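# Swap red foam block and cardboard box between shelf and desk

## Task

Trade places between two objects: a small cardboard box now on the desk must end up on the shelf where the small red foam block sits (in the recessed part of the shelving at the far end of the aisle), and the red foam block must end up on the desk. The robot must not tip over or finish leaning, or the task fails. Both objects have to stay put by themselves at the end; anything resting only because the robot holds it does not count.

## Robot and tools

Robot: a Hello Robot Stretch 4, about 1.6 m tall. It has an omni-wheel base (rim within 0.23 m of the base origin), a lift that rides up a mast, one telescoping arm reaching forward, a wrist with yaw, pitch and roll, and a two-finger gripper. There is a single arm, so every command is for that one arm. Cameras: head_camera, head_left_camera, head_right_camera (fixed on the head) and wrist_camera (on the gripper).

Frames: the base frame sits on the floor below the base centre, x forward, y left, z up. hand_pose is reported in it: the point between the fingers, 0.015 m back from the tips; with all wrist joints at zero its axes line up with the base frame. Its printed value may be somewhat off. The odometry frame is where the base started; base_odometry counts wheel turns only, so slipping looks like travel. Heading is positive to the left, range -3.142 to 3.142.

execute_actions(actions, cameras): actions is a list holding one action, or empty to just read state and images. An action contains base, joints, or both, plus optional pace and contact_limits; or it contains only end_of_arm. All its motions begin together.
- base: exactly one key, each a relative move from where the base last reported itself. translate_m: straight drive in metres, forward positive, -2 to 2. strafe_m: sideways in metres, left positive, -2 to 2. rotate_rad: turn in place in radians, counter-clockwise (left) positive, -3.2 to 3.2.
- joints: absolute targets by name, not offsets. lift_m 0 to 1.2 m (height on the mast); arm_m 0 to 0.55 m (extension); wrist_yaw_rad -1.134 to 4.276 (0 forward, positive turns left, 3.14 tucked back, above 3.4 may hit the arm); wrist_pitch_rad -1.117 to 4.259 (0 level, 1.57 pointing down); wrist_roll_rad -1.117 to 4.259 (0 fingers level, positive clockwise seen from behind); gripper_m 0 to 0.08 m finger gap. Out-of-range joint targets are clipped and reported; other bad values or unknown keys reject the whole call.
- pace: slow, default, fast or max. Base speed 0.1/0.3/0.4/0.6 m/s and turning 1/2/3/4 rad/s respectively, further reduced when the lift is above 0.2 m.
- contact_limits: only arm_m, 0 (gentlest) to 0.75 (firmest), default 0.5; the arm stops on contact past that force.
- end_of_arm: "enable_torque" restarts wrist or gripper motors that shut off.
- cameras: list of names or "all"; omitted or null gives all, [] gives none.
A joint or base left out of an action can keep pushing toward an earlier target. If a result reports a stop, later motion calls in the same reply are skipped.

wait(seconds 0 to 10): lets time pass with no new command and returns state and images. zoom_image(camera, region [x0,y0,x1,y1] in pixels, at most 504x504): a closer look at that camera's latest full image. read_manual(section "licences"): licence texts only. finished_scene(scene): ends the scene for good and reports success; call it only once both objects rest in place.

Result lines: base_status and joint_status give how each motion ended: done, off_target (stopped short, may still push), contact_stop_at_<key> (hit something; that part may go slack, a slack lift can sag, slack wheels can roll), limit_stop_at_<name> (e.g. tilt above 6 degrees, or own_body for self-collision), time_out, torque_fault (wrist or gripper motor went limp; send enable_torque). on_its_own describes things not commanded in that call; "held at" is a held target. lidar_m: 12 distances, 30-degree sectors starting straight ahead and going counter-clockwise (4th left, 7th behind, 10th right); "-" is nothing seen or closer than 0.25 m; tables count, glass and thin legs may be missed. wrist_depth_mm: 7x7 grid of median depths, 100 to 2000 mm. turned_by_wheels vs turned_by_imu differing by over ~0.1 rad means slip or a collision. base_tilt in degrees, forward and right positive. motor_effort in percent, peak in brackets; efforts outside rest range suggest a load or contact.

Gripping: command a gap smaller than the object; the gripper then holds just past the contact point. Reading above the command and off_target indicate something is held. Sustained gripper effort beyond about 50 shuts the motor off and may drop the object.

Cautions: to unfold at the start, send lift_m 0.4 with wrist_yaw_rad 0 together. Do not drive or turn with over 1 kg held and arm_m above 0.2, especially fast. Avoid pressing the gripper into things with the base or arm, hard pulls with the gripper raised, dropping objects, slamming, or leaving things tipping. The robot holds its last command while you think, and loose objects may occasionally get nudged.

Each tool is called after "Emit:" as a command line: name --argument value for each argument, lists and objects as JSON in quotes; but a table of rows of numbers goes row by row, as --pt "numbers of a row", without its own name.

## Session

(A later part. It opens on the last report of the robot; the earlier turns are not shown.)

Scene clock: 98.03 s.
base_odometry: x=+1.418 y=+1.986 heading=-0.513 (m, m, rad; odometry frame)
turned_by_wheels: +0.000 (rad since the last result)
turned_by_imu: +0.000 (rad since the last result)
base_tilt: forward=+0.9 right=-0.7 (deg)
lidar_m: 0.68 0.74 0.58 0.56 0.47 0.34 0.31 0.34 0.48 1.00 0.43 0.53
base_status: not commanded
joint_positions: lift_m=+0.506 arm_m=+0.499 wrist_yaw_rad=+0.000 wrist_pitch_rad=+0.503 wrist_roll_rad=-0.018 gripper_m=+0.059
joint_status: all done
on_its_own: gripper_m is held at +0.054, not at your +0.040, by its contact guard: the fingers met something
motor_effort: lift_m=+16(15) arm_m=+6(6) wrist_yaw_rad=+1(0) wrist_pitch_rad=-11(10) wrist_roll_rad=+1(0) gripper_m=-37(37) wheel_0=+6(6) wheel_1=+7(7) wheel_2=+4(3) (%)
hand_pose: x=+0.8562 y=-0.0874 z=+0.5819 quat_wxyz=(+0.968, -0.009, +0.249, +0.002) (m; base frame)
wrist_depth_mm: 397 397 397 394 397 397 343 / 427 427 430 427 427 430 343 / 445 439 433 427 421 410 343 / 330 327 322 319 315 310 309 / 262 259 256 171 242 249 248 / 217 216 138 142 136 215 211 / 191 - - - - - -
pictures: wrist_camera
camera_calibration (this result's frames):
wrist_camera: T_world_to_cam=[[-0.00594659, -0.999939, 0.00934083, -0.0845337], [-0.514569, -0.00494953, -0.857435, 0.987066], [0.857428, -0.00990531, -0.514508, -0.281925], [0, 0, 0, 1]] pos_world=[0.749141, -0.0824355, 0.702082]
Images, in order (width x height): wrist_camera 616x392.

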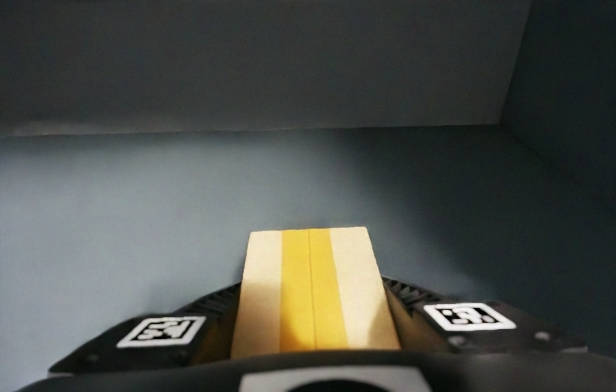

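Emit:
execute_actions --actions '[{"joints":{"lift_m":0.501},"pace":"slow"}]' --cameras '[]'

Emit:
execute_actions --actions '[{"joints":{"gripper_m":0.08}}]' --cameras '["wrist_camera"]'

Emit:
execute_actions --actions '[{"joints":{"arm_m":0.15}}]' --cameras '["wrist_camera","head_camera"]'

Scene clock: 102.10 s.
base_odometry: x=+1.418 y=+1.986 heading=-0.513 (m, m, rad; odometry frame)
turned_by_wheels: +0.000 (rad since the last result)
turned_by_imu: +0.001 (rad since the last result)
base_tilt: forward=+1.0 right=-0.7 (deg)
lidar_m: 0.70 0.73 0.59 0.56 0.46 0.34 0.32 0.34 0.50 0.98 0.45 0.52
base_status: not commanded
joint_positions: lift_m=+0.501 arm_m=+0.499 wrist_yaw_rad=+0.000 wrist_pitch_rad=+0.503 wrist_roll_rad=-0.018 gripper_m=+0.059
joint_status: all done
on_its_own: gripper_m is held at +0.054, not at your +0.040, by its contact guard: the fingers met something
motor_effort: lift_m=+15(15) arm_m=+6(6) wrist_yaw_rad=+1(0) wrist_pitch_rad=-8(11) wrist_roll_rad=-1(2) gripper_m=-38(37) wheel_0=+6(6) wheel_1=+7(7) wheel_2=+4(4) (%)
hand_pose: x=+0.8562 y=-0.0874 z=+0.5771 quat_wxyz=(+0.969, -0.008, +0.249, +0.002) (m; base frame)
wrist_depth_mm: 397 394 397 397 397 399 343 / 430 427 430 430 427 427 345 / 439 430 424 421 410 404 345 / 324 319 314 312 309 306 301 / 255 253 251 171 237 245 242 / 212 210 138 142 136 210 206 / 186 - - - - - -
pictures: none
No camera images: the call's "cameras" was empty. Leave "cameras" out to get every camera's image.

Scene clock: 103.03 s.
base_odometry: x=+1.418 y=+1.986 heading=-0.513 (m, m, rad; odometry frame)
turned_by_wheels: +0.000 (rad since the last result)
turned_by_imu: +0.000 (rad since the last result)
base_tilt: forward=+0.9 right=-0.8 (deg)
lidar_m: 0.71 0.70 0.58 0.55 0.46 0.35 0.31 0.34 0.49 1.01 0.45 0.52
base_status: not commanded
joint_positions: lift_m=+0.501 arm_m=+0.499 wrist_yaw_rad=+0.000 wrist_pitch_rad=+0.503 wrist_roll_rad=-0.018 gripper_m=+0.080
joint_status: all done
motor_effort: lift_m=+15(16) arm_m=+6(6) wrist_yaw_rad=+0(1) wrist_pitch_rad=-9(9) wrist_roll_rad=+1(0) gripper_m=+2(39) wheel_0=+6(6) wheel_1=+7(7) wheel_2=+4(4) (%)
hand_pose: x=+0.8562 y=-0.0874 z=+0.5771 quat_wxyz=(+0.969, -0.008, +0.249, +0.002) (m; base frame)
wrist_depth_mm: 397 397 402 397 397 399 343 / 427 430 427 427 430 427 345 / 436 430 424 415 410 404 343 / 324 319 314 309 307 304 300 / 255 253 250 170 236 244 242 / 211 209 148 142 141 133 210 / - - 126 - - - -
pictures: wrist_camera
camera_calibration (this result's frames):
wrist_camera: T_world_to_cam=[[-0.00610926, -0.999938, 0.0093343, -0.084374], [-0.513788, -0.00486937, -0.857903, 0.982621], [0.857895, -0.010037, -0.513726, -0.285315], [0, 0, 0, 1]] pos_world=[0.749114, -0.0824478, 0.697207]
Images, in order (width x height): wrist_camera 616x392.

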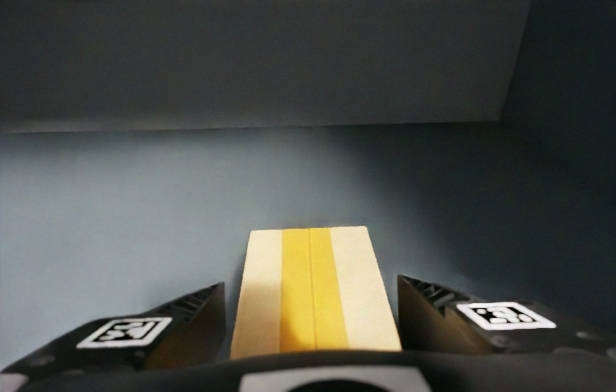

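Scene clock: 105.20 s.
base_odometry: x=+1.418 y=+1.986 heading=-0.513 (m, m, rad; odometry frame)
turned_by_wheels: +0.000 (rad since the last result)
turned_by_imu: +0.001 (rad since the last result)
base_tilt: forward=+0.9 right=-0.7 (deg)
lidar_m: 0.69 0.74 0.58 0.56 0.45 0.34 0.32 0.35 0.49 1.02 0.46 0.53
base_status: not commanded
joint_positions: lift_m=+0.501 arm_m=+0.151 wrist_yaw_rad=+0.000 wrist_pitch_rad=+0.503 wrist_roll_rad=-0.018 gripper_m=+0.080
joint_status: all done
motor_effort: lift_m=+16(15) arm_m=-6(3) wrist_yaw_rad=+2(1) wrist_pitch_rad=-8(8) wrist_roll_rad=+2(2) gripper_m=+1(2) wheel_0=+6(6) wheel_1=+7(7) wheel_2=+3(4) (%)
hand_pose: x=+0.5083 y=-0.0874 z=+0.5770 quat_wxyz=(+0.969, -0.008, +0.249, +0.002) (m; base frame)
wrist_depth_mm: 723 715 723 723 723 477 334 / 683 661 647 569 621 480 336 / 410 404 424 421 413 402 364 / 379 382 621 615 683 424 389 / 798 554 544 535 778 492 415 / 732 492 484 504 492 133 407 / - - 145 - - - -
pictures: head_camera, wrist_camera
camera_calibration (this result's frames):
wrist_camera: T_world_to_cam=[[-0.00623832, -0.999937, 0.00933553, -0.0864585], [-0.514004, -0.00480155, -0.857774, 0.803863], [0.857765, -0.0101496, -0.513942, 0.0133127], [0, 0, 0, 1]] pos_world=[0.40123, -0.0824582, 0.697182]
Images, in order (width x height): head_camera 420x560, wrist_camera 616x392.

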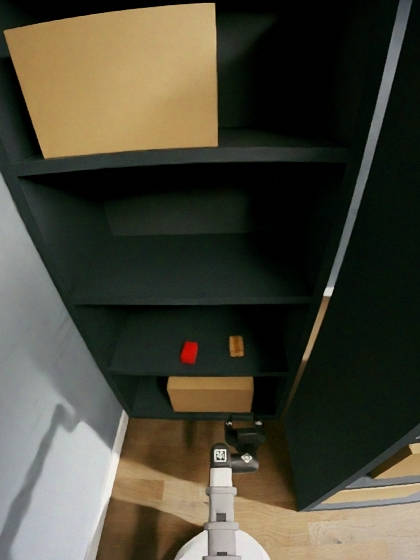

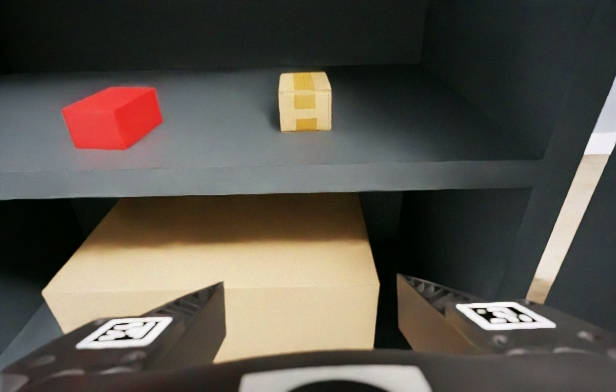

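Emit:
execute_actions --actions '[{"base":{"strafe_m":0.21},"joints":{"arm_m":0.28}}]' --cameras '["wrist_camera"]'

Scene clock: 114.37 s.
base_odometry: x=+1.521 y=+2.169 heading=-0.513 (m, m, rad; odometry frame)
turned_by_wheels: +0.000 (rad since the last result)
turned_by_imu: +0.002 (rad since the last result)
base_tilt: forward=+0.9 right=-0.7 (deg)
lidar_m: 0.71 0.51 0.36 0.34 0.37 0.34 0.31 0.34 0.49 1.02 0.63 0.74
base_status: done
joint_positions: lift_m=+0.501 arm_m=+0.279 wrist_yaw_rad=+0.000 wrist_pitch_rad=+0.503 wrist_roll_rad=-0.018 gripper_m=+0.080
joint_status: all done
motor_effort: lift_m=+16(16) arm_m=+6(8) wrist_yaw_rad=+0(2) wrist_pitch_rad=-8(9) wrist_roll_rad=+2(2) gripper_m=+2(1) wheel_0=-2(12) wheel_1=+5(14) wheel_2=+0(3) (%)
hand_pose: x=+0.6362 y=-0.0874 z=+0.5770 quat_wxyz=(+0.969, -0.009, +0.249, +0.002) (m; base frame)
wrist_depth_mm: 554 603 603 603 609 603 603 / 549 627 634 627 621 597 574 / 436 427 424 324 413 359 314 / 322 319 314 293 309 304 301 / 266 266 265 266 266 265 264 / 539 661 421 445 418 133 580 / - - 146 - - - -
pictures: wrist_camera
camera_calibration (this result's frames):
wrist_camera: T_world_to_cam=[[-0.00593812, -0.999939, 0.00933443, -0.0857949], [-0.513858, -0.0049566, -0.857861, 0.869541], [0.857855, -0.00989065, -0.513797, -0.0965102], [0, 0, 0, 1]] pos_world=[0.529103, -0.0824343, 0.697159]
Images, in order (width x height): wrist_camera 616x392.

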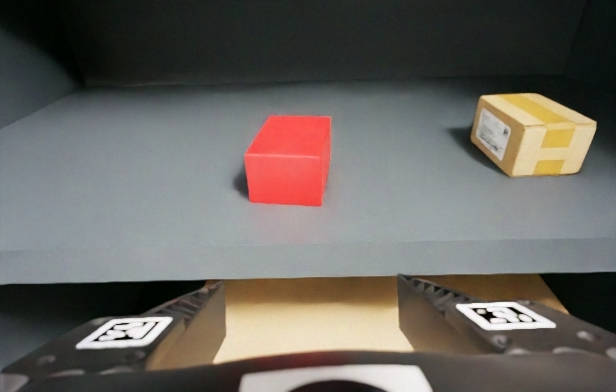

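Emit:
execute_actions --actions '[{"base":{"strafe_m":0.012},"joints":{"arm_m":0.35}}]' --cameras '["wrist_camera"]'

Scene clock: 123.83 s.
base_odometry: x=+1.527 y=+2.179 heading=-0.512 (m, m, rad; odometry frame)
turned_by_wheels: +0.000 (rad since the last result)
turned_by_imu: +0.001 (rad since the last result)
base_tilt: forward=+0.9 right=-0.7 (deg)
lidar_m: 0.70 0.48 0.34 0.33 0.36 0.33 0.31 0.33 0.48 1.03 0.65 0.74
base_status: done
joint_positions: lift_m=+0.501 arm_m=+0.349 wrist_yaw_rad=+0.000 wrist_pitch_rad=+0.503 wrist_roll_rad=-0.018 gripper_m=+0.080
joint_status: all done
motor_effort: lift_m=+16(16) arm_m=+6(11) wrist_yaw_rad=+0(1) wrist_pitch_rad=-8(8) wrist_roll_rad=+0(1) gripper_m=+1(1) wheel_0=-4(10) wheel_1=+5(12) wheel_2=+0(0) (%)
hand_pose: x=+0.7062 y=-0.0874 z=+0.5770 quat_wxyz=(+0.969, -0.009, +0.249, +0.002) (m; base frame)
wrist_depth_mm: 525 539 539 539 539 544 549 / 535 569 574 574 569 569 564 / 439 433 424 415 410 404 296 / 320 319 314 224 307 303 274 / 255 252 250 230 246 244 242 / 212 211 198 206 198 133 210 / - - 146 - - - -
pictures: wrist_camera
camera_calibration (this result's frames):
wrist_camera: T_world_to_cam=[[-0.00597967, -0.999939, 0.00933473, -0.0853579], [-0.513887, -0.00493517, -0.857844, 0.905513], [0.857837, -0.00992662, -0.513826, -0.156529], [0, 0, 0, 1]] pos_world=[0.599097, -0.0824376, 0.697157]
Images, in order (width x height): wrist_camera 616x392.

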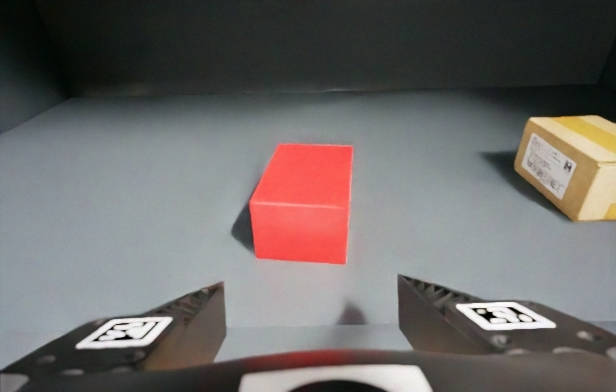

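Emit:
execute_actions --actions '[{"joints":{"arm_m":0.465}}]' --cameras '["wrist_camera"]'

Emit:
execute_actions --actions '[{"joints":{"gripper_m":0.04}}]' --cameras '["wrist_camera"]'

Scene clock: 128.53 s.
base_odometry: x=+1.527 y=+2.179 heading=-0.512 (m, m, rad; odometry frame)
turned_by_wheels: +0.000 (rad since the last result)
turned_by_imu: +0.001 (rad since the last result)
base_tilt: forward=+0.9 right=-0.7 (deg)
lidar_m: 0.69 0.47 0.34 0.33 0.35 0.33 0.30 0.34 0.51 1.02 0.64 0.74
base_status: not commanded
joint_positions: lift_m=+0.501 arm_m=+0.464 wrist_yaw_rad=+0.000 wrist_pitch_rad=+0.503 wrist_roll_rad=-0.018 gripper_m=+0.080
joint_status: all done
motor_effort: lift_m=+16(16) arm_m=+6(5) wrist_yaw_rad=+0(0) wrist_pitch_rad=-7(8) wrist_roll_rad=+0(1) gripper_m=+1(2) wheel_0=-4(4) wheel_1=+5(5) wheel_2=+0(0) (%)
hand_pose: x=+0.8212 y=-0.0874 z=+0.5770 quat_wxyz=(+0.969, -0.009, +0.249, +0.002) (m; base frame)
wrist_depth_mm: 430 430 430 433 433 433 436 / 466 466 466 462 466 469 469 / 436 430 421 418 413 402 399 / 322 319 315 310 307 303 301 / 255 252 251 178 236 243 242 / 211 209 149 148 148 133 208 / - - 131 - - - -
pictures: wrist_camera
camera_calibration (this result's frames):
wrist_camera: T_world_to_cam=[[-0.00596453, -0.999939, 0.00933468, -0.0846798], [-0.513886, -0.00494292, -0.857844, 0.964609], [0.857838, -0.0099136, -0.513825, -0.255179], [0, 0, 0, 1]] pos_world=[0.714096, -0.0824364, 0.697157]
Images, in order (width x height): wrist_camera 616x392.

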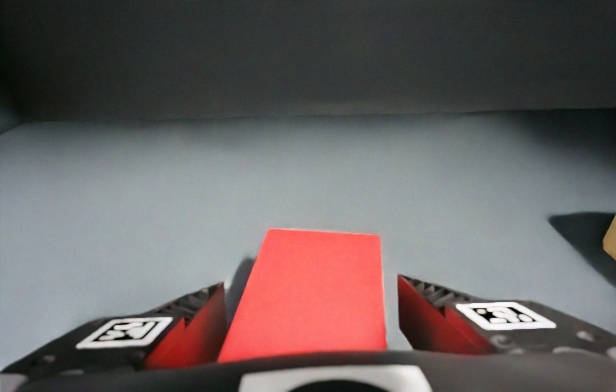

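Scene clock: 129.53 s.
base_odometry: x=+1.527 y=+2.179 heading=-0.512 (m, m, rad; odometry frame)
turned_by_wheels: +0.000 (rad since the last result)
turned_by_imu: +0.000 (rad since the last result)
base_tilt: forward=+0.9 right=-0.8 (deg)
lidar_m: 0.69 0.51 0.34 0.33 0.36 0.31 0.31 0.33 0.48 0.99 0.63 0.73
base_status: not commanded
joint_positions: lift_m=+0.501 arm_m=+0.464 wrist_yaw_rad=+0.000 wrist_pitch_rad=+0.503 wrist_roll_rad=-0.018 gripper_m=+0.058
joint_status: gripper_m off_target (ended at +0.058, target +0.040)
on_its_own: gripper_m is held at +0.053, not at your +0.040, by its contact guard: the fingers met something
motor_effort: lift_m=+16(16) arm_m=+6(6) wrist_yaw_rad=+0(0) wrist_pitch_rad=-7(9) wrist_roll_rad=+1(0) gripper_m=-36(35) wheel_0=-4(4) wheel_1=+5(5) wheel_2=+0(0) (%)
hand_pose: x=+0.8212 y=-0.0874 z=+0.5770 quat_wxyz=(+0.969, -0.009, +0.249, +0.002) (m; base frame)
wrist_depth_mm: 433 433 430 433 433 430 436 / 466 469 462 469 469 469 469 / 436 430 424 418 413 404 399 / 322 319 315 310 307 303 300 / 256 253 250 178 236 244 242 / 211 209 144 148 138 211 206 / 185 - - - - - -
pictures: wrist_camera
camera_calibration (this result's frames):
wrist_camera: T_world_to_cam=[[-0.00600032, -0.999938, 0.00933648, -0.0846583], [-0.513887, -0.00492606, -0.857844, 0.964609], [0.857837, -0.00994523, -0.513825, -0.255179], [0, 0, 0, 1]] pos_world=[0.714093, -0.0824392, 0.697157]
Images, in order (width x height): wrist_camera 616x392.

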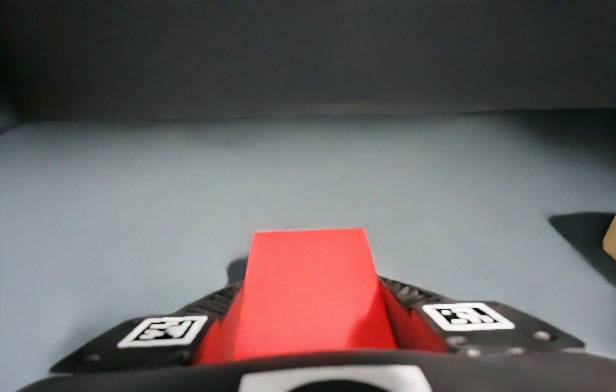

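Aligned and gripped. Lift, retract, undo strafe, turn.

Emit:
execute_actions --actions '[{"joints":{"lift_m":0.54}}]' --cameras '[]'

Emit:
execute_actions --actions '[{"joints":{"arm_m":0.003},"base":{"strafe_m":-0.222}}]' --cameras '["wrist_camera"]'

Emit:
execute_actions --actions '[{"base":{"rotate_rad":1.537},"pace":"slow"}]' --cameras '["head_right_camera"]'

Scene clock: 134.10 s.
base_odometry: x=+1.527 y=+2.179 heading=-0.512 (m, m, rad; odometry frame)
turned_by_wheels: +0.000 (rad since the last result)
turned_by_imu: +0.001 (rad since the last result)
base_tilt: forward=+0.9 right=-0.7 (deg)
lidar_m: 0.71 0.49 0.35 0.34 0.36 0.31 0.30 0.33 0.50 1.01 0.64 0.74
base_status: not commanded
joint_positions: lift_m=+0.540 arm_m=+0.464 wrist_yaw_rad=+0.000 wrist_pitch_rad=+0.503 wrist_roll_rad=-0.018 gripper_m=+0.058
joint_status: all done
on_its_own: gripper_m is held at +0.053, not at your +0.040, by its contact guard: the fingers met something
motor_effort: lift_m=+22(17) arm_m=+6(6) wrist_yaw_rad=+0(1) wrist_pitch_rad=-9(8) wrist_roll_rad=+1(0) gripper_m=-36(37) wheel_0=-4(4) wheel_1=+5(5) wheel_2=+0(0) (%)
hand_pose: x=+0.8212 y=-0.0874 z=+0.6155 quat_wxyz=(+0.969, -0.009, +0.249, +0.002) (m; base frame)
wrist_depth_mm: 433 433 433 436 433 433 436 / 469 466 469 466 466 466 462 / 488 500 488 488 496 492 492 / 402 394 392 387 382 375 373 / 317 312 309 179 293 300 298 / 260 259 144 148 138 259 251 / 229 - - - - - -
pictures: none
No camera images: the call's "cameras" was empty. Leave "cameras" out to get every camera's image.

Scene clock: 136.53 s.
base_odometry: x=+1.418 y=+1.986 heading=-0.512 (m, m, rad; odometry frame)
turned_by_wheels: +0.000 (rad since the last result)
turned_by_imu: +0.001 (rad since the last result)
base_tilt: forward=+0.9 right=-0.7 (deg)
lidar_m: 0.70 0.74 0.59 0.56 0.48 0.34 0.32 0.34 0.49 0.99 0.45 0.51
base_status: done
joint_positions: lift_m=+0.540 arm_m=+0.004 wrist_yaw_rad=+0.000 wrist_pitch_rad=+0.503 wrist_roll_rad=-0.018 gripper_m=+0.058
joint_status: all done
on_its_own: gripper_m is held at +0.053, not at your +0.040, by its contact guard: the fingers met something
motor_effort: lift_m=+22(22) arm_m=-6(6) wrist_yaw_rad=+2(2) wrist_pitch_rad=-9(10) wrist_roll_rad=+0(1) gripper_m=-36(36) wheel_0=+3(12) wheel_1=-3(13) wheel_2=+0(1) (%)
hand_pose: x=+0.3613 y=-0.0874 z=+0.6154 quat_wxyz=(+0.968, -0.008, +0.249, +0.002) (m; base frame)
wrist_depth_mm: 831 854 866 866 831 473 415 / 788 831 809 788 741 512 415 / 549 539 530 530 544 521 418 / 842 1042 759 750 991 564 421 / 842 668 661 178 768 603 424 / 809 707 144 148 138 544 415 / 778 - - - - - -
pictures: wrist_camera
camera_calibration (this result's frames):
wrist_camera: T_world_to_cam=[[-0.00625967, -0.999937, 0.00934038, -0.0877343], [-0.51428, -0.00479148, -0.857609, 0.761198], [0.8576, -0.0101719, -0.514217, 0.1594], [0, 0, 0, 1]] pos_world=[0.254218, -0.0824601, 0.735596]
Images, in order (width x height): wrist_camera 616x392.

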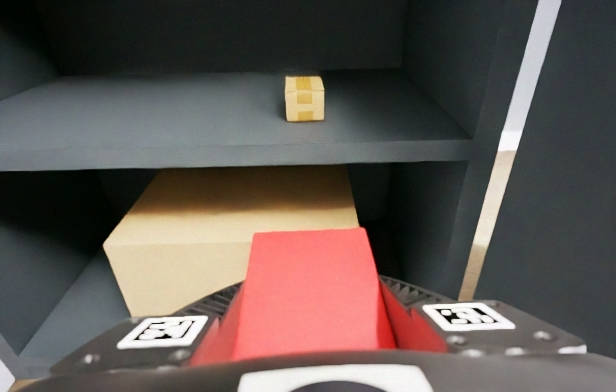

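Scene clock: 139.37 s.
base_odometry: x=+1.418 y=+1.986 heading=+1.023 (m, m, rad; odometry frame)
turned_by_wheels: +1.536 (rad since the last result)
turned_by_imu: +1.572 (rad since the last result)
base_tilt: forward=+0.9 right=-0.7 (deg)
lidar_m: 0.53 0.48 0.33 0.30 0.35 0.46 1.10 0.44 0.51 0.70 0.75 0.58
base_status: done
joint_positions: lift_m=+0.540 arm_m=+0.004 wrist_yaw_rad=+0.000 wrist_pitch_rad=+0.503 wrist_roll_rad=-0.018 gripper_m=+0.058
joint_status: not commanded
on_its_own: gripper_m is held at +0.053, not at your +0.040, by its contact guard: the fingers met something
motor_effort: lift_m=+22(22) arm_m=-6(6) wrist_yaw_rad=+1(1) wrist_pitch_rad=-10(9) wrist_roll_rad=-1(1) gripper_m=-36(35) wheel_0=-6(8) wheel_1=-7(9) wheel_2=-5(8) (%)
hand_pose: x=+0.3613 y=-0.0874 z=+0.6154 quat_wxyz=(+0.968, -0.009, +0.249, +0.002) (m; base frame)
wrist_depth_mm: 296 298 301 303 306 307 309 / 322 322 325 325 329 332 336 / 345 349 351 353 359 362 364 / 377 379 384 389 392 394 399 / 418 418 421 179 427 433 439 / 462 459 144 148 138 466 492 / 508 - - - - - -
pictures: head_right_camera
Images, in order (width x height): head_right_camera 420x672.

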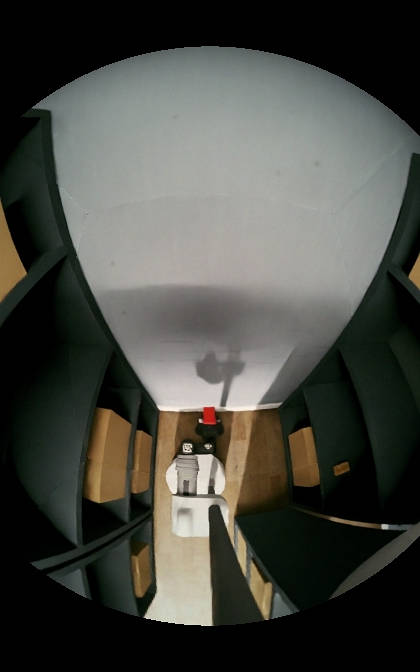

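Lidar matches the entry pose. Back out.

Emit:
execute_actions --actions '[{"base":{"translate_m":-0.65}}]' --cameras '[]'

Emit:
execute_actions --actions '[{"base":{"translate_m":-0.6}}]' --cameras '["head_right_camera"]'

Scene clock: 144.93 s.
base_odometry: x=+1.080 y=+1.431 heading=+1.023 (m, m, rad; odometry frame)
turned_by_wheels: -0.001 (rad since the last result)
turned_by_imu: +0.003 (rad since the last result)
base_tilt: forward=+0.9 right=-0.7 (deg)
lidar_m: 1.22 0.46 0.33 0.28 0.32 0.47 3.59 0.40 0.27 0.26 0.27 0.38
base_status: done
joint_positions: lift_m=+0.540 arm_m=+0.004 wrist_yaw_rad=+0.000 wrist_pitch_rad=+0.503 wrist_roll_rad=-0.018 gripper_m=+0.058
joint_status: not commanded
on_its_own: gripper_m is held at +0.053, not at your +0.040, by its contact guard: the fingers met something
motor_effort: lift_m=+21(22) arm_m=-6(6) wrist_yaw_rad=+2(1) wrist_pitch_rad=-10(9) wrist_roll_rad=+0(1) gripper_m=-36(36) wheel_0=-5(11) wheel_1=-6(9) wheel_2=+1(12) (%)
hand_pose: x=+0.3613 y=-0.0874 z=+0.6155 quat_wxyz=(+0.968, -0.008, +0.249, +0.002) (m; base frame)
wrist_depth_mm: 809 878 904 917 917 917 917 / 634 946 976 976 991 991 976 / 634 1025 1060 1060 1078 1078 1042 / 788 1098 1160 1160 1182 1182 1138 / 647 991 1160 178 1098 1118 991 / 615 820 144 148 138 976 904 / 580 - - - - - -
pictures: none
No camera images: the call's "cameras" was empty. Leave "cameras" out to get every camera's image.

Scene clock: 148.40 s.
base_odometry: x=+0.767 y=+0.919 heading=+1.022 (m, m, rad; odometry frame)
turned_by_wheels: -0.001 (rad since the last result)
turned_by_imu: +0.003 (rad since the last result)
base_tilt: forward=+0.9 right=-0.7 (deg)
lidar_m: 1.34 0.46 0.32 0.30 1.97 2.28 2.18 2.23 1.99 0.25 0.27 0.39
base_status: done
joint_positions: lift_m=+0.540 arm_m=+0.004 wrist_yaw_rad=+0.000 wrist_pitch_rad=+0.503 wrist_roll_rad=-0.018 gripper_m=+0.058
joint_status: not commanded
on_its_own: gripper_m is held at +0.053, not at your +0.040, by its contact guard: the fingers met something
motor_effort: lift_m=+21(21) arm_m=-6(6) wrist_yaw_rad=+1(1) wrist_pitch_rad=-9(8) wrist_roll_rad=-1(0) gripper_m=-37(35) wheel_0=-5(7) wheel_1=-6(10) wheel_2=+0(11) (%)
hand_pose: x=+0.3613 y=-0.0874 z=+0.6155 quat_wxyz=(+0.968, -0.008, +0.249, +0.002) (m; base frame)
wrist_depth_mm: 597 960 1464 1499 1464 430 306 / 591 976 1618 1576 1618 436 307 / 609 1118 1708 1708 1708 439 310 / 691 1008 1397 1464 1336 413 312 / 759 878 1160 178 707 569 303 / 820 831 144 148 138 508 289 / 750 - - - - - -
pictures: head_right_camera
Images, in order (width x height): head_right_camera 420x672.

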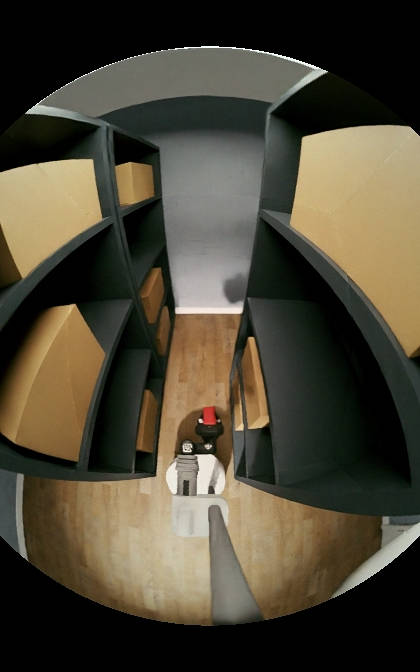

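Emit:
execute_actions --actions '[{"base":{"translate_m":-1.5},"joints":{"lift_m":0.8},"pace":"fast"}]' --cameras '[]'

Emit:
execute_actions --actions '[{"base":{"rotate_rad":-3.07}}]' --cameras '["head_camera","wrist_camera"]'

Scene clock: 159.73 s.
base_odometry: x=-0.017 y=-0.360 heading=+1.021 (m, m, rad; odometry frame)
turned_by_wheels: -0.001 (rad since the last result)
turned_by_imu: +0.006 (rad since the last result)
base_tilt: forward=+0.9 right=-0.7 (deg)
lidar_m: 1.48 1.52 1.95 1.84 1.92 0.62 0.57 0.63 0.88 1.83 1.94 1.52
base_status: done
joint_positions: lift_m=+0.800 arm_m=+0.004 wrist_yaw_rad=+0.000 wrist_pitch_rad=+0.503 wrist_roll_rad=-0.018 gripper_m=+0.058
joint_status: all done
on_its_own: gripper_m is held at +0.053, not at your +0.040, by its contact guard: the fingers met something
motor_effort: lift_m=+22(21) arm_m=-6(6) wrist_yaw_rad=+1(1) wrist_pitch_rad=-9(9) wrist_roll_rad=-1(0) gripper_m=-36(36) wheel_0=-2(9) wheel_1=-3(11) wheel_2=-2(14) (%)
hand_pose: x=+0.3613 y=-0.0874 z=+0.8755 quat_wxyz=(+0.969, -0.008, +0.249, +0.002) (m; base frame)
wrist_depth_mm: 1098 1118 1983 - 1138 1160 - / 1255 1205 - - 1255 1255 - / - 1336 1921 - 1336 1397 - / - 1430 1756 1983 1499 1708 1921 / 1661 1537 1537 178 1464 1537 1499 / 1336 1308 144 148 138 1308 1281 / 1160 - - - - - -
pictures: none
No camera images: the call's "cameras" was empty. Leave "cameras" out to get every camera's image.

Scene clock: 162.57 s.
base_odometry: x=-0.017 y=-0.360 heading=-2.048 (m, m, rad; odometry frame)
turned_by_wheels: -3.069 (rad since the last result)
turned_by_imu: -3.139 (rad since the last result)
base_tilt: forward=+0.9 right=-0.7 (deg)
lidar_m: 0.59 0.64 0.94 1.83 1.96 1.51 1.49 1.53 1.93 1.86 0.80 0.61
base_status: done
joint_positions: lift_m=+0.800 arm_m=+0.004 wrist_yaw_rad=+0.000 wrist_pitch_rad=+0.503 wrist_roll_rad=-0.018 gripper_m=+0.058
joint_status: not commanded
on_its_own: gripper_m is held at +0.053, not at your +0.040, by its contact guard: the fingers met something
motor_effort: lift_m=+21(21) arm_m=-6(6) wrist_yaw_rad=+1(0) wrist_pitch_rad=-9(8) wrist_roll_rad=-2(0) gripper_m=-37(36) wheel_0=+4(9) wheel_1=+6(10) wheel_2=+1(10) (%)
hand_pose: x=+0.3613 y=-0.0874 z=+0.8756 quat_wxyz=(+0.969, -0.008, +0.249, +0.002) (m; base frame)
wrist_depth_mm: 1118 1098 1098 1098 1060 1078 1060 / 1160 1138 1118 1078 1042 1025 1138 / 750 741 723 715 699 691 691 / 554 544 539 535 521 521 512 / 991 473 462 178 445 452 445 / 1205 1308 144 148 138 976 1281 / 1138 - - - - - -
pictures: head_camera, wrist_camera
camera_calibration (this result's frames):
wrist_camera: T_world_to_cam=[[-0.0061558, -0.999937, 0.00934043, -0.0901821], [-0.514124, -0.00484677, -0.857702, 0.984343], [0.857694, -0.010082, -0.514062, 0.292988], [0, 0, 0, 1]] pos_world=[0.254225, -0.0824517, 0.99573]
Images, in order (width x height): head_camera 420x560, wrist_camera 616x392.

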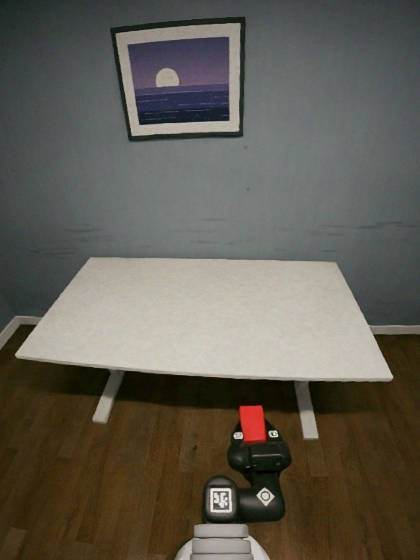

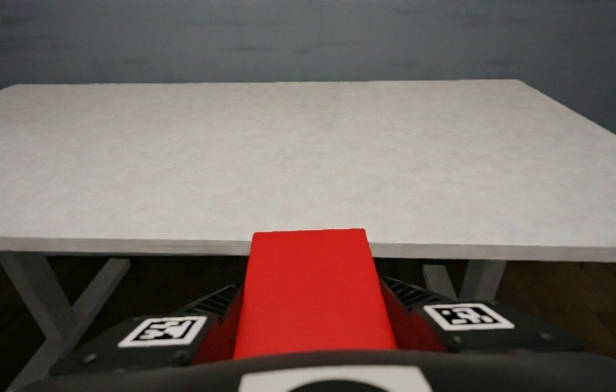

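Emit:
execute_actions --actions '[{"joints":{"arm_m":0.5,"lift_m":0.75}}]' --cameras '[]'

Emit:
execute_actions --actions '[{"joints":{"lift_m":0.697}}]' --cameras '["wrist_camera"]'

Scene clock: 167.57 s.
base_odometry: x=-0.017 y=-0.360 heading=-2.048 (m, m, rad; odometry frame)
turned_by_wheels: +0.000 (rad since the last result)
turned_by_imu: +0.001 (rad since the last result)
base_tilt: forward=+0.9 right=-0.7 (deg)
lidar_m: 0.59 0.63 0.92 1.79 1.96 1.51 1.51 1.53 1.95 1.85 0.79 0.59
base_status: not commanded
joint_positions: lift_m=+0.750 arm_m=+0.499 wrist_yaw_rad=+0.000 wrist_pitch_rad=+0.503 wrist_roll_rad=-0.018 gripper_m=+0.058
joint_status: all done
on_its_own: gripper_m is held at +0.053, not at your +0.040, by its contact guard: the fingers met something
motor_effort: lift_m=+16(22) arm_m=+6(4) wrist_yaw_rad=+0(0) wrist_pitch_rad=-9(10) wrist_roll_rad=+1(0) gripper_m=-35(36) wheel_0=+4(4) wheel_1=+6(6) wheel_2=+0(0) (%)
hand_pose: x=+0.8562 y=-0.0874 z=+0.8260 quat_wxyz=(+0.969, -0.009, +0.249, +0.002) (m; base frame)
wrist_depth_mm: 634 634 621 621 615 615 603 / 691 683 676 683 661 668 654 / 603 591 585 580 569 564 549 / 445 439 436 430 427 421 415 / 353 351 347 178 327 338 334 / 293 291 144 148 138 291 279 / 257 - - - - - -
pictures: none
No camera images: the call's "cameras" was empty. Leave "cameras" out to get every camera's image.

Scene clock: 168.70 s.
base_odometry: x=-0.017 y=-0.360 heading=-2.048 (m, m, rad; odometry frame)
turned_by_wheels: +0.000 (rad since the last result)
turned_by_imu: +0.000 (rad since the last result)
base_tilt: forward=+0.9 right=-0.7 (deg)
lidar_m: 0.60 0.62 0.95 1.82 1.96 1.51 1.49 1.53 1.95 1.85 0.82 0.62
base_status: not commanded
joint_positions: lift_m=+0.697 arm_m=+0.499 wrist_yaw_rad=+0.000 wrist_pitch_rad=+0.503 wrist_roll_rad=-0.018 gripper_m=+0.058
joint_status: all done
on_its_own: gripper_m is held at +0.053, not at your +0.040, by its contact guard: the fingers met something
motor_effort: lift_m=+16(18) arm_m=+6(6) wrist_yaw_rad=+0(1) wrist_pitch_rad=-10(9) wrist_roll_rad=-1(1) gripper_m=-36(36) wheel_0=+4(4) wheel_1=+6(6) wheel_2=+0(0) (%)
hand_pose: x=+0.8562 y=-0.0874 z=+0.7730 quat_wxyz=(+0.969, -0.009, +0.249, +0.002) (m; base frame)
wrist_depth_mm: 634 627 627 627 615 615 609 / 661 654 661 647 647 640 634 / 459 452 449 442 430 424 421 / 340 338 332 329 324 320 319 / 270 267 263 179 250 256 255 / 223 221 144 148 138 221 220 / 196 - - - - - -
pictures: wrist_camera
camera_calibration (this result's frames):
wrist_camera: T_world_to_cam=[[-0.00596869, -0.999939, 0.00934013, -0.0863027], [-0.514116, -0.00494279, -0.857706, 1.15077], [0.8577, -0.0099213, -0.514055, -0.184202], [0, 0, 0, 1]] pos_world=[0.749107, -0.0824368, 0.893143]
Images, in order (width x height): wrist_camera 616x392.

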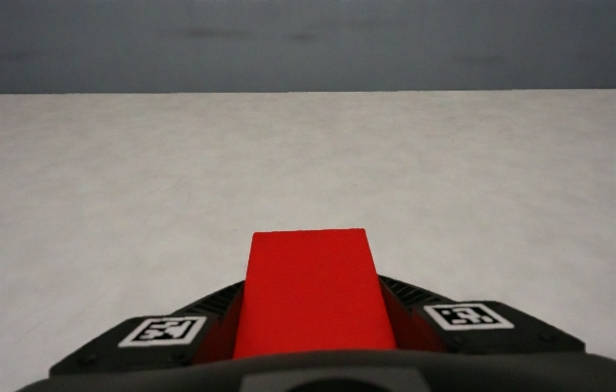

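Emit:
execute_actions --actions '[{"joints":{"lift_m":0.688},"pace":"slow"}]' --cameras '[]'

Emit:
execute_actions --actions '[{"joints":{"gripper_m":0.08}}]' --cameras '["wrist_camera"]'

Emit:
execute_actions --actions '[{"joints":{"arm_m":0.25},"pace":"fast"}]' --cameras '["wrist_camera","head_camera"]'

Scene clock: 176.37 s.
base_odometry: x=-0.017 y=-0.360 heading=-2.048 (m, m, rad; odometry frame)
turned_by_wheels: +0.000 (rad since the last result)
turned_by_imu: +0.001 (rad since the last result)
base_tilt: forward=+0.9 right=-0.7 (deg)
lidar_m: 0.59 0.64 0.92 1.83 1.97 1.50 1.49 1.56 1.94 1.86 0.81 0.62
base_status: not commanded
joint_positions: lift_m=+0.688 arm_m=+0.499 wrist_yaw_rad=+0.000 wrist_pitch_rad=+0.503 wrist_roll_rad=-0.018 gripper_m=+0.058
joint_status: all done
on_its_own: gripper_m is held at +0.053, not at your +0.040, by its contact guard: the fingers met something
motor_effort: lift_m=+16(18) arm_m=+6(6) wrist_yaw_rad=+1(1) wrist_pitch_rad=-9(10) wrist_roll_rad=+0(0) gripper_m=-37(36) wheel_0=+4(4) wheel_1=+6(6) wheel_2=+0(0) (%)
hand_pose: x=+0.8562 y=-0.0874 z=+0.7640 quat_wxyz=(+0.969, -0.009, +0.249, +0.002) (m; base frame)
wrist_depth_mm: 640 627 627 621 615 609 609 / 668 654 654 647 640 640 591 / 436 427 424 418 404 404 397 / 324 319 315 310 306 303 300 / 255 253 250 179 236 244 242 / 211 209 144 148 138 210 206 / 186 - - - - - -
pictures: none
No camera images: the call's "cameras" was empty. Leave "cameras" out to get every camera's image.

Scene clock: 177.30 s.
base_odometry: x=-0.017 y=-0.360 heading=-2.048 (m, m, rad; odometry frame)
turned_by_wheels: +0.000 (rad since the last result)
turned_by_imu: +0.000 (rad since the last result)
base_tilt: forward=+0.9 right=-0.7 (deg)
lidar_m: 0.59 0.64 0.95 1.83 1.97 1.50 1.49 1.56 1.94 1.85 0.79 0.62
base_status: not commanded
joint_positions: lift_m=+0.688 arm_m=+0.499 wrist_yaw_rad=+0.000 wrist_pitch_rad=+0.503 wrist_roll_rad=-0.018 gripper_m=+0.080
joint_status: all done
motor_effort: lift_m=+16(16) arm_m=+6(6) wrist_yaw_rad=+0(1) wrist_pitch_rad=-8(9) wrist_roll_rad=+2(0) gripper_m=+1(37) wheel_0=+4(4) wheel_1=+6(6) wheel_2=+0(1) (%)
hand_pose: x=+0.8562 y=-0.0874 z=+0.7640 quat_wxyz=(+0.969, -0.009, +0.249, +0.002) (m; base frame)
wrist_depth_mm: 634 634 627 627 615 603 603 / 661 654 661 647 640 640 609 / 436 430 421 415 410 404 397 / 322 319 315 312 307 304 301 / 255 253 250 179 236 244 241 / 211 211 150 149 148 133 209 / - - 133 - - - -
pictures: wrist_camera
camera_calibration (this result's frames):
wrist_camera: T_world_to_cam=[[-0.0059722, -0.999939, 0.00933976, -0.086216], [-0.514116, -0.00494067, -0.857706, 1.14306], [0.8577, -0.00992412, -0.514055, -0.188827], [0, 0, 0, 1]] pos_world=[0.749108, -0.0824371, 0.884148]
Images, in order (width x height): wrist_camera 616x392.

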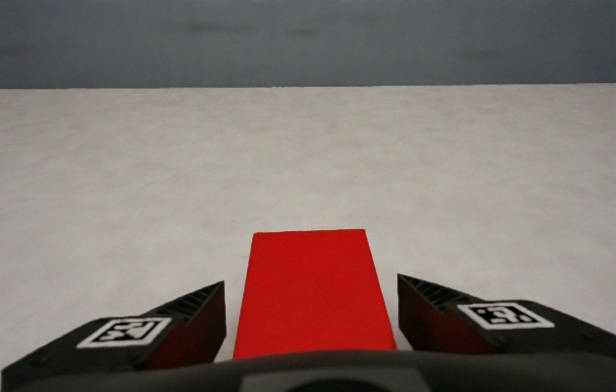

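Scene clock: 178.87 s.
base_odometry: x=-0.017 y=-0.360 heading=-2.048 (m, m, rad; odometry frame)
turned_by_wheels: +0.000 (rad since the last result)
turned_by_imu: +0.000 (rad since the last result)
base_tilt: forward=+0.9 right=-0.7 (deg)
lidar_m: 0.59 0.63 0.96 1.82 1.97 1.50 1.50 1.52 1.95 1.84 0.79 0.63
base_status: not commanded
joint_positions: lift_m=+0.688 arm_m=+0.251 wrist_yaw_rad=+0.000 wrist_pitch_rad=+0.503 wrist_roll_rad=-0.018 gripper_m=+0.080
joint_status: all done
motor_effort: lift_m=+16(16) arm_m=-6(7) wrist_yaw_rad=+1(0) wrist_pitch_rad=-8(9) wrist_roll_rad=+0(1) gripper_m=+2(2) wheel_0=+4(4) wheel_1=+6(6) wheel_2=+0(0) (%)
hand_pose: x=+0.6083 y=-0.0875 z=+0.7640 quat_wxyz=(+0.969, -0.008, +0.249, +0.002) (m; base frame)
wrist_depth_mm: 866 854 866 866 831 842 831 / 676 668 647 640 621 603 585 / 442 433 424 349 413 407 402 / 324 320 317 312 310 306 301 / 255 254 251 249 248 245 243 / 212 211 195 207 194 133 210 / - - 146 - - - -
pictures: head_camera, wrist_camera
camera_calibration (this result's frames):
wrist_camera: T_world_to_cam=[[-0.0063249, -0.999936, 0.00933895, -0.0875469], [-0.51402, -0.0047598, -0.857765, 1.01562], [0.857755, -0.0102257, -0.513957, 0.023686], [0, 0, 0, 1]] pos_world=[0.501179, -0.082465, 0.884157]
Images, in order (width x height): head_camera 420x560, wrist_camera 616x392.

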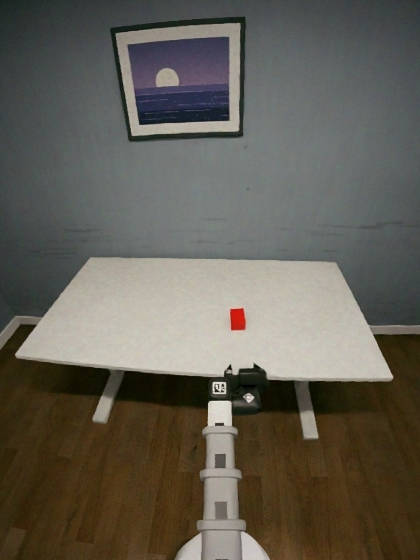

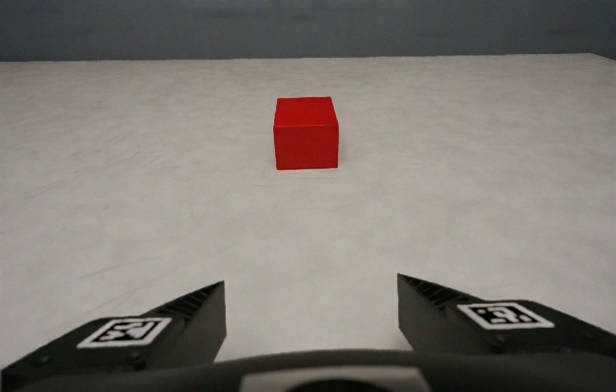

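Emit:
finished_scene --scene 2

The scene is finished: the task was done.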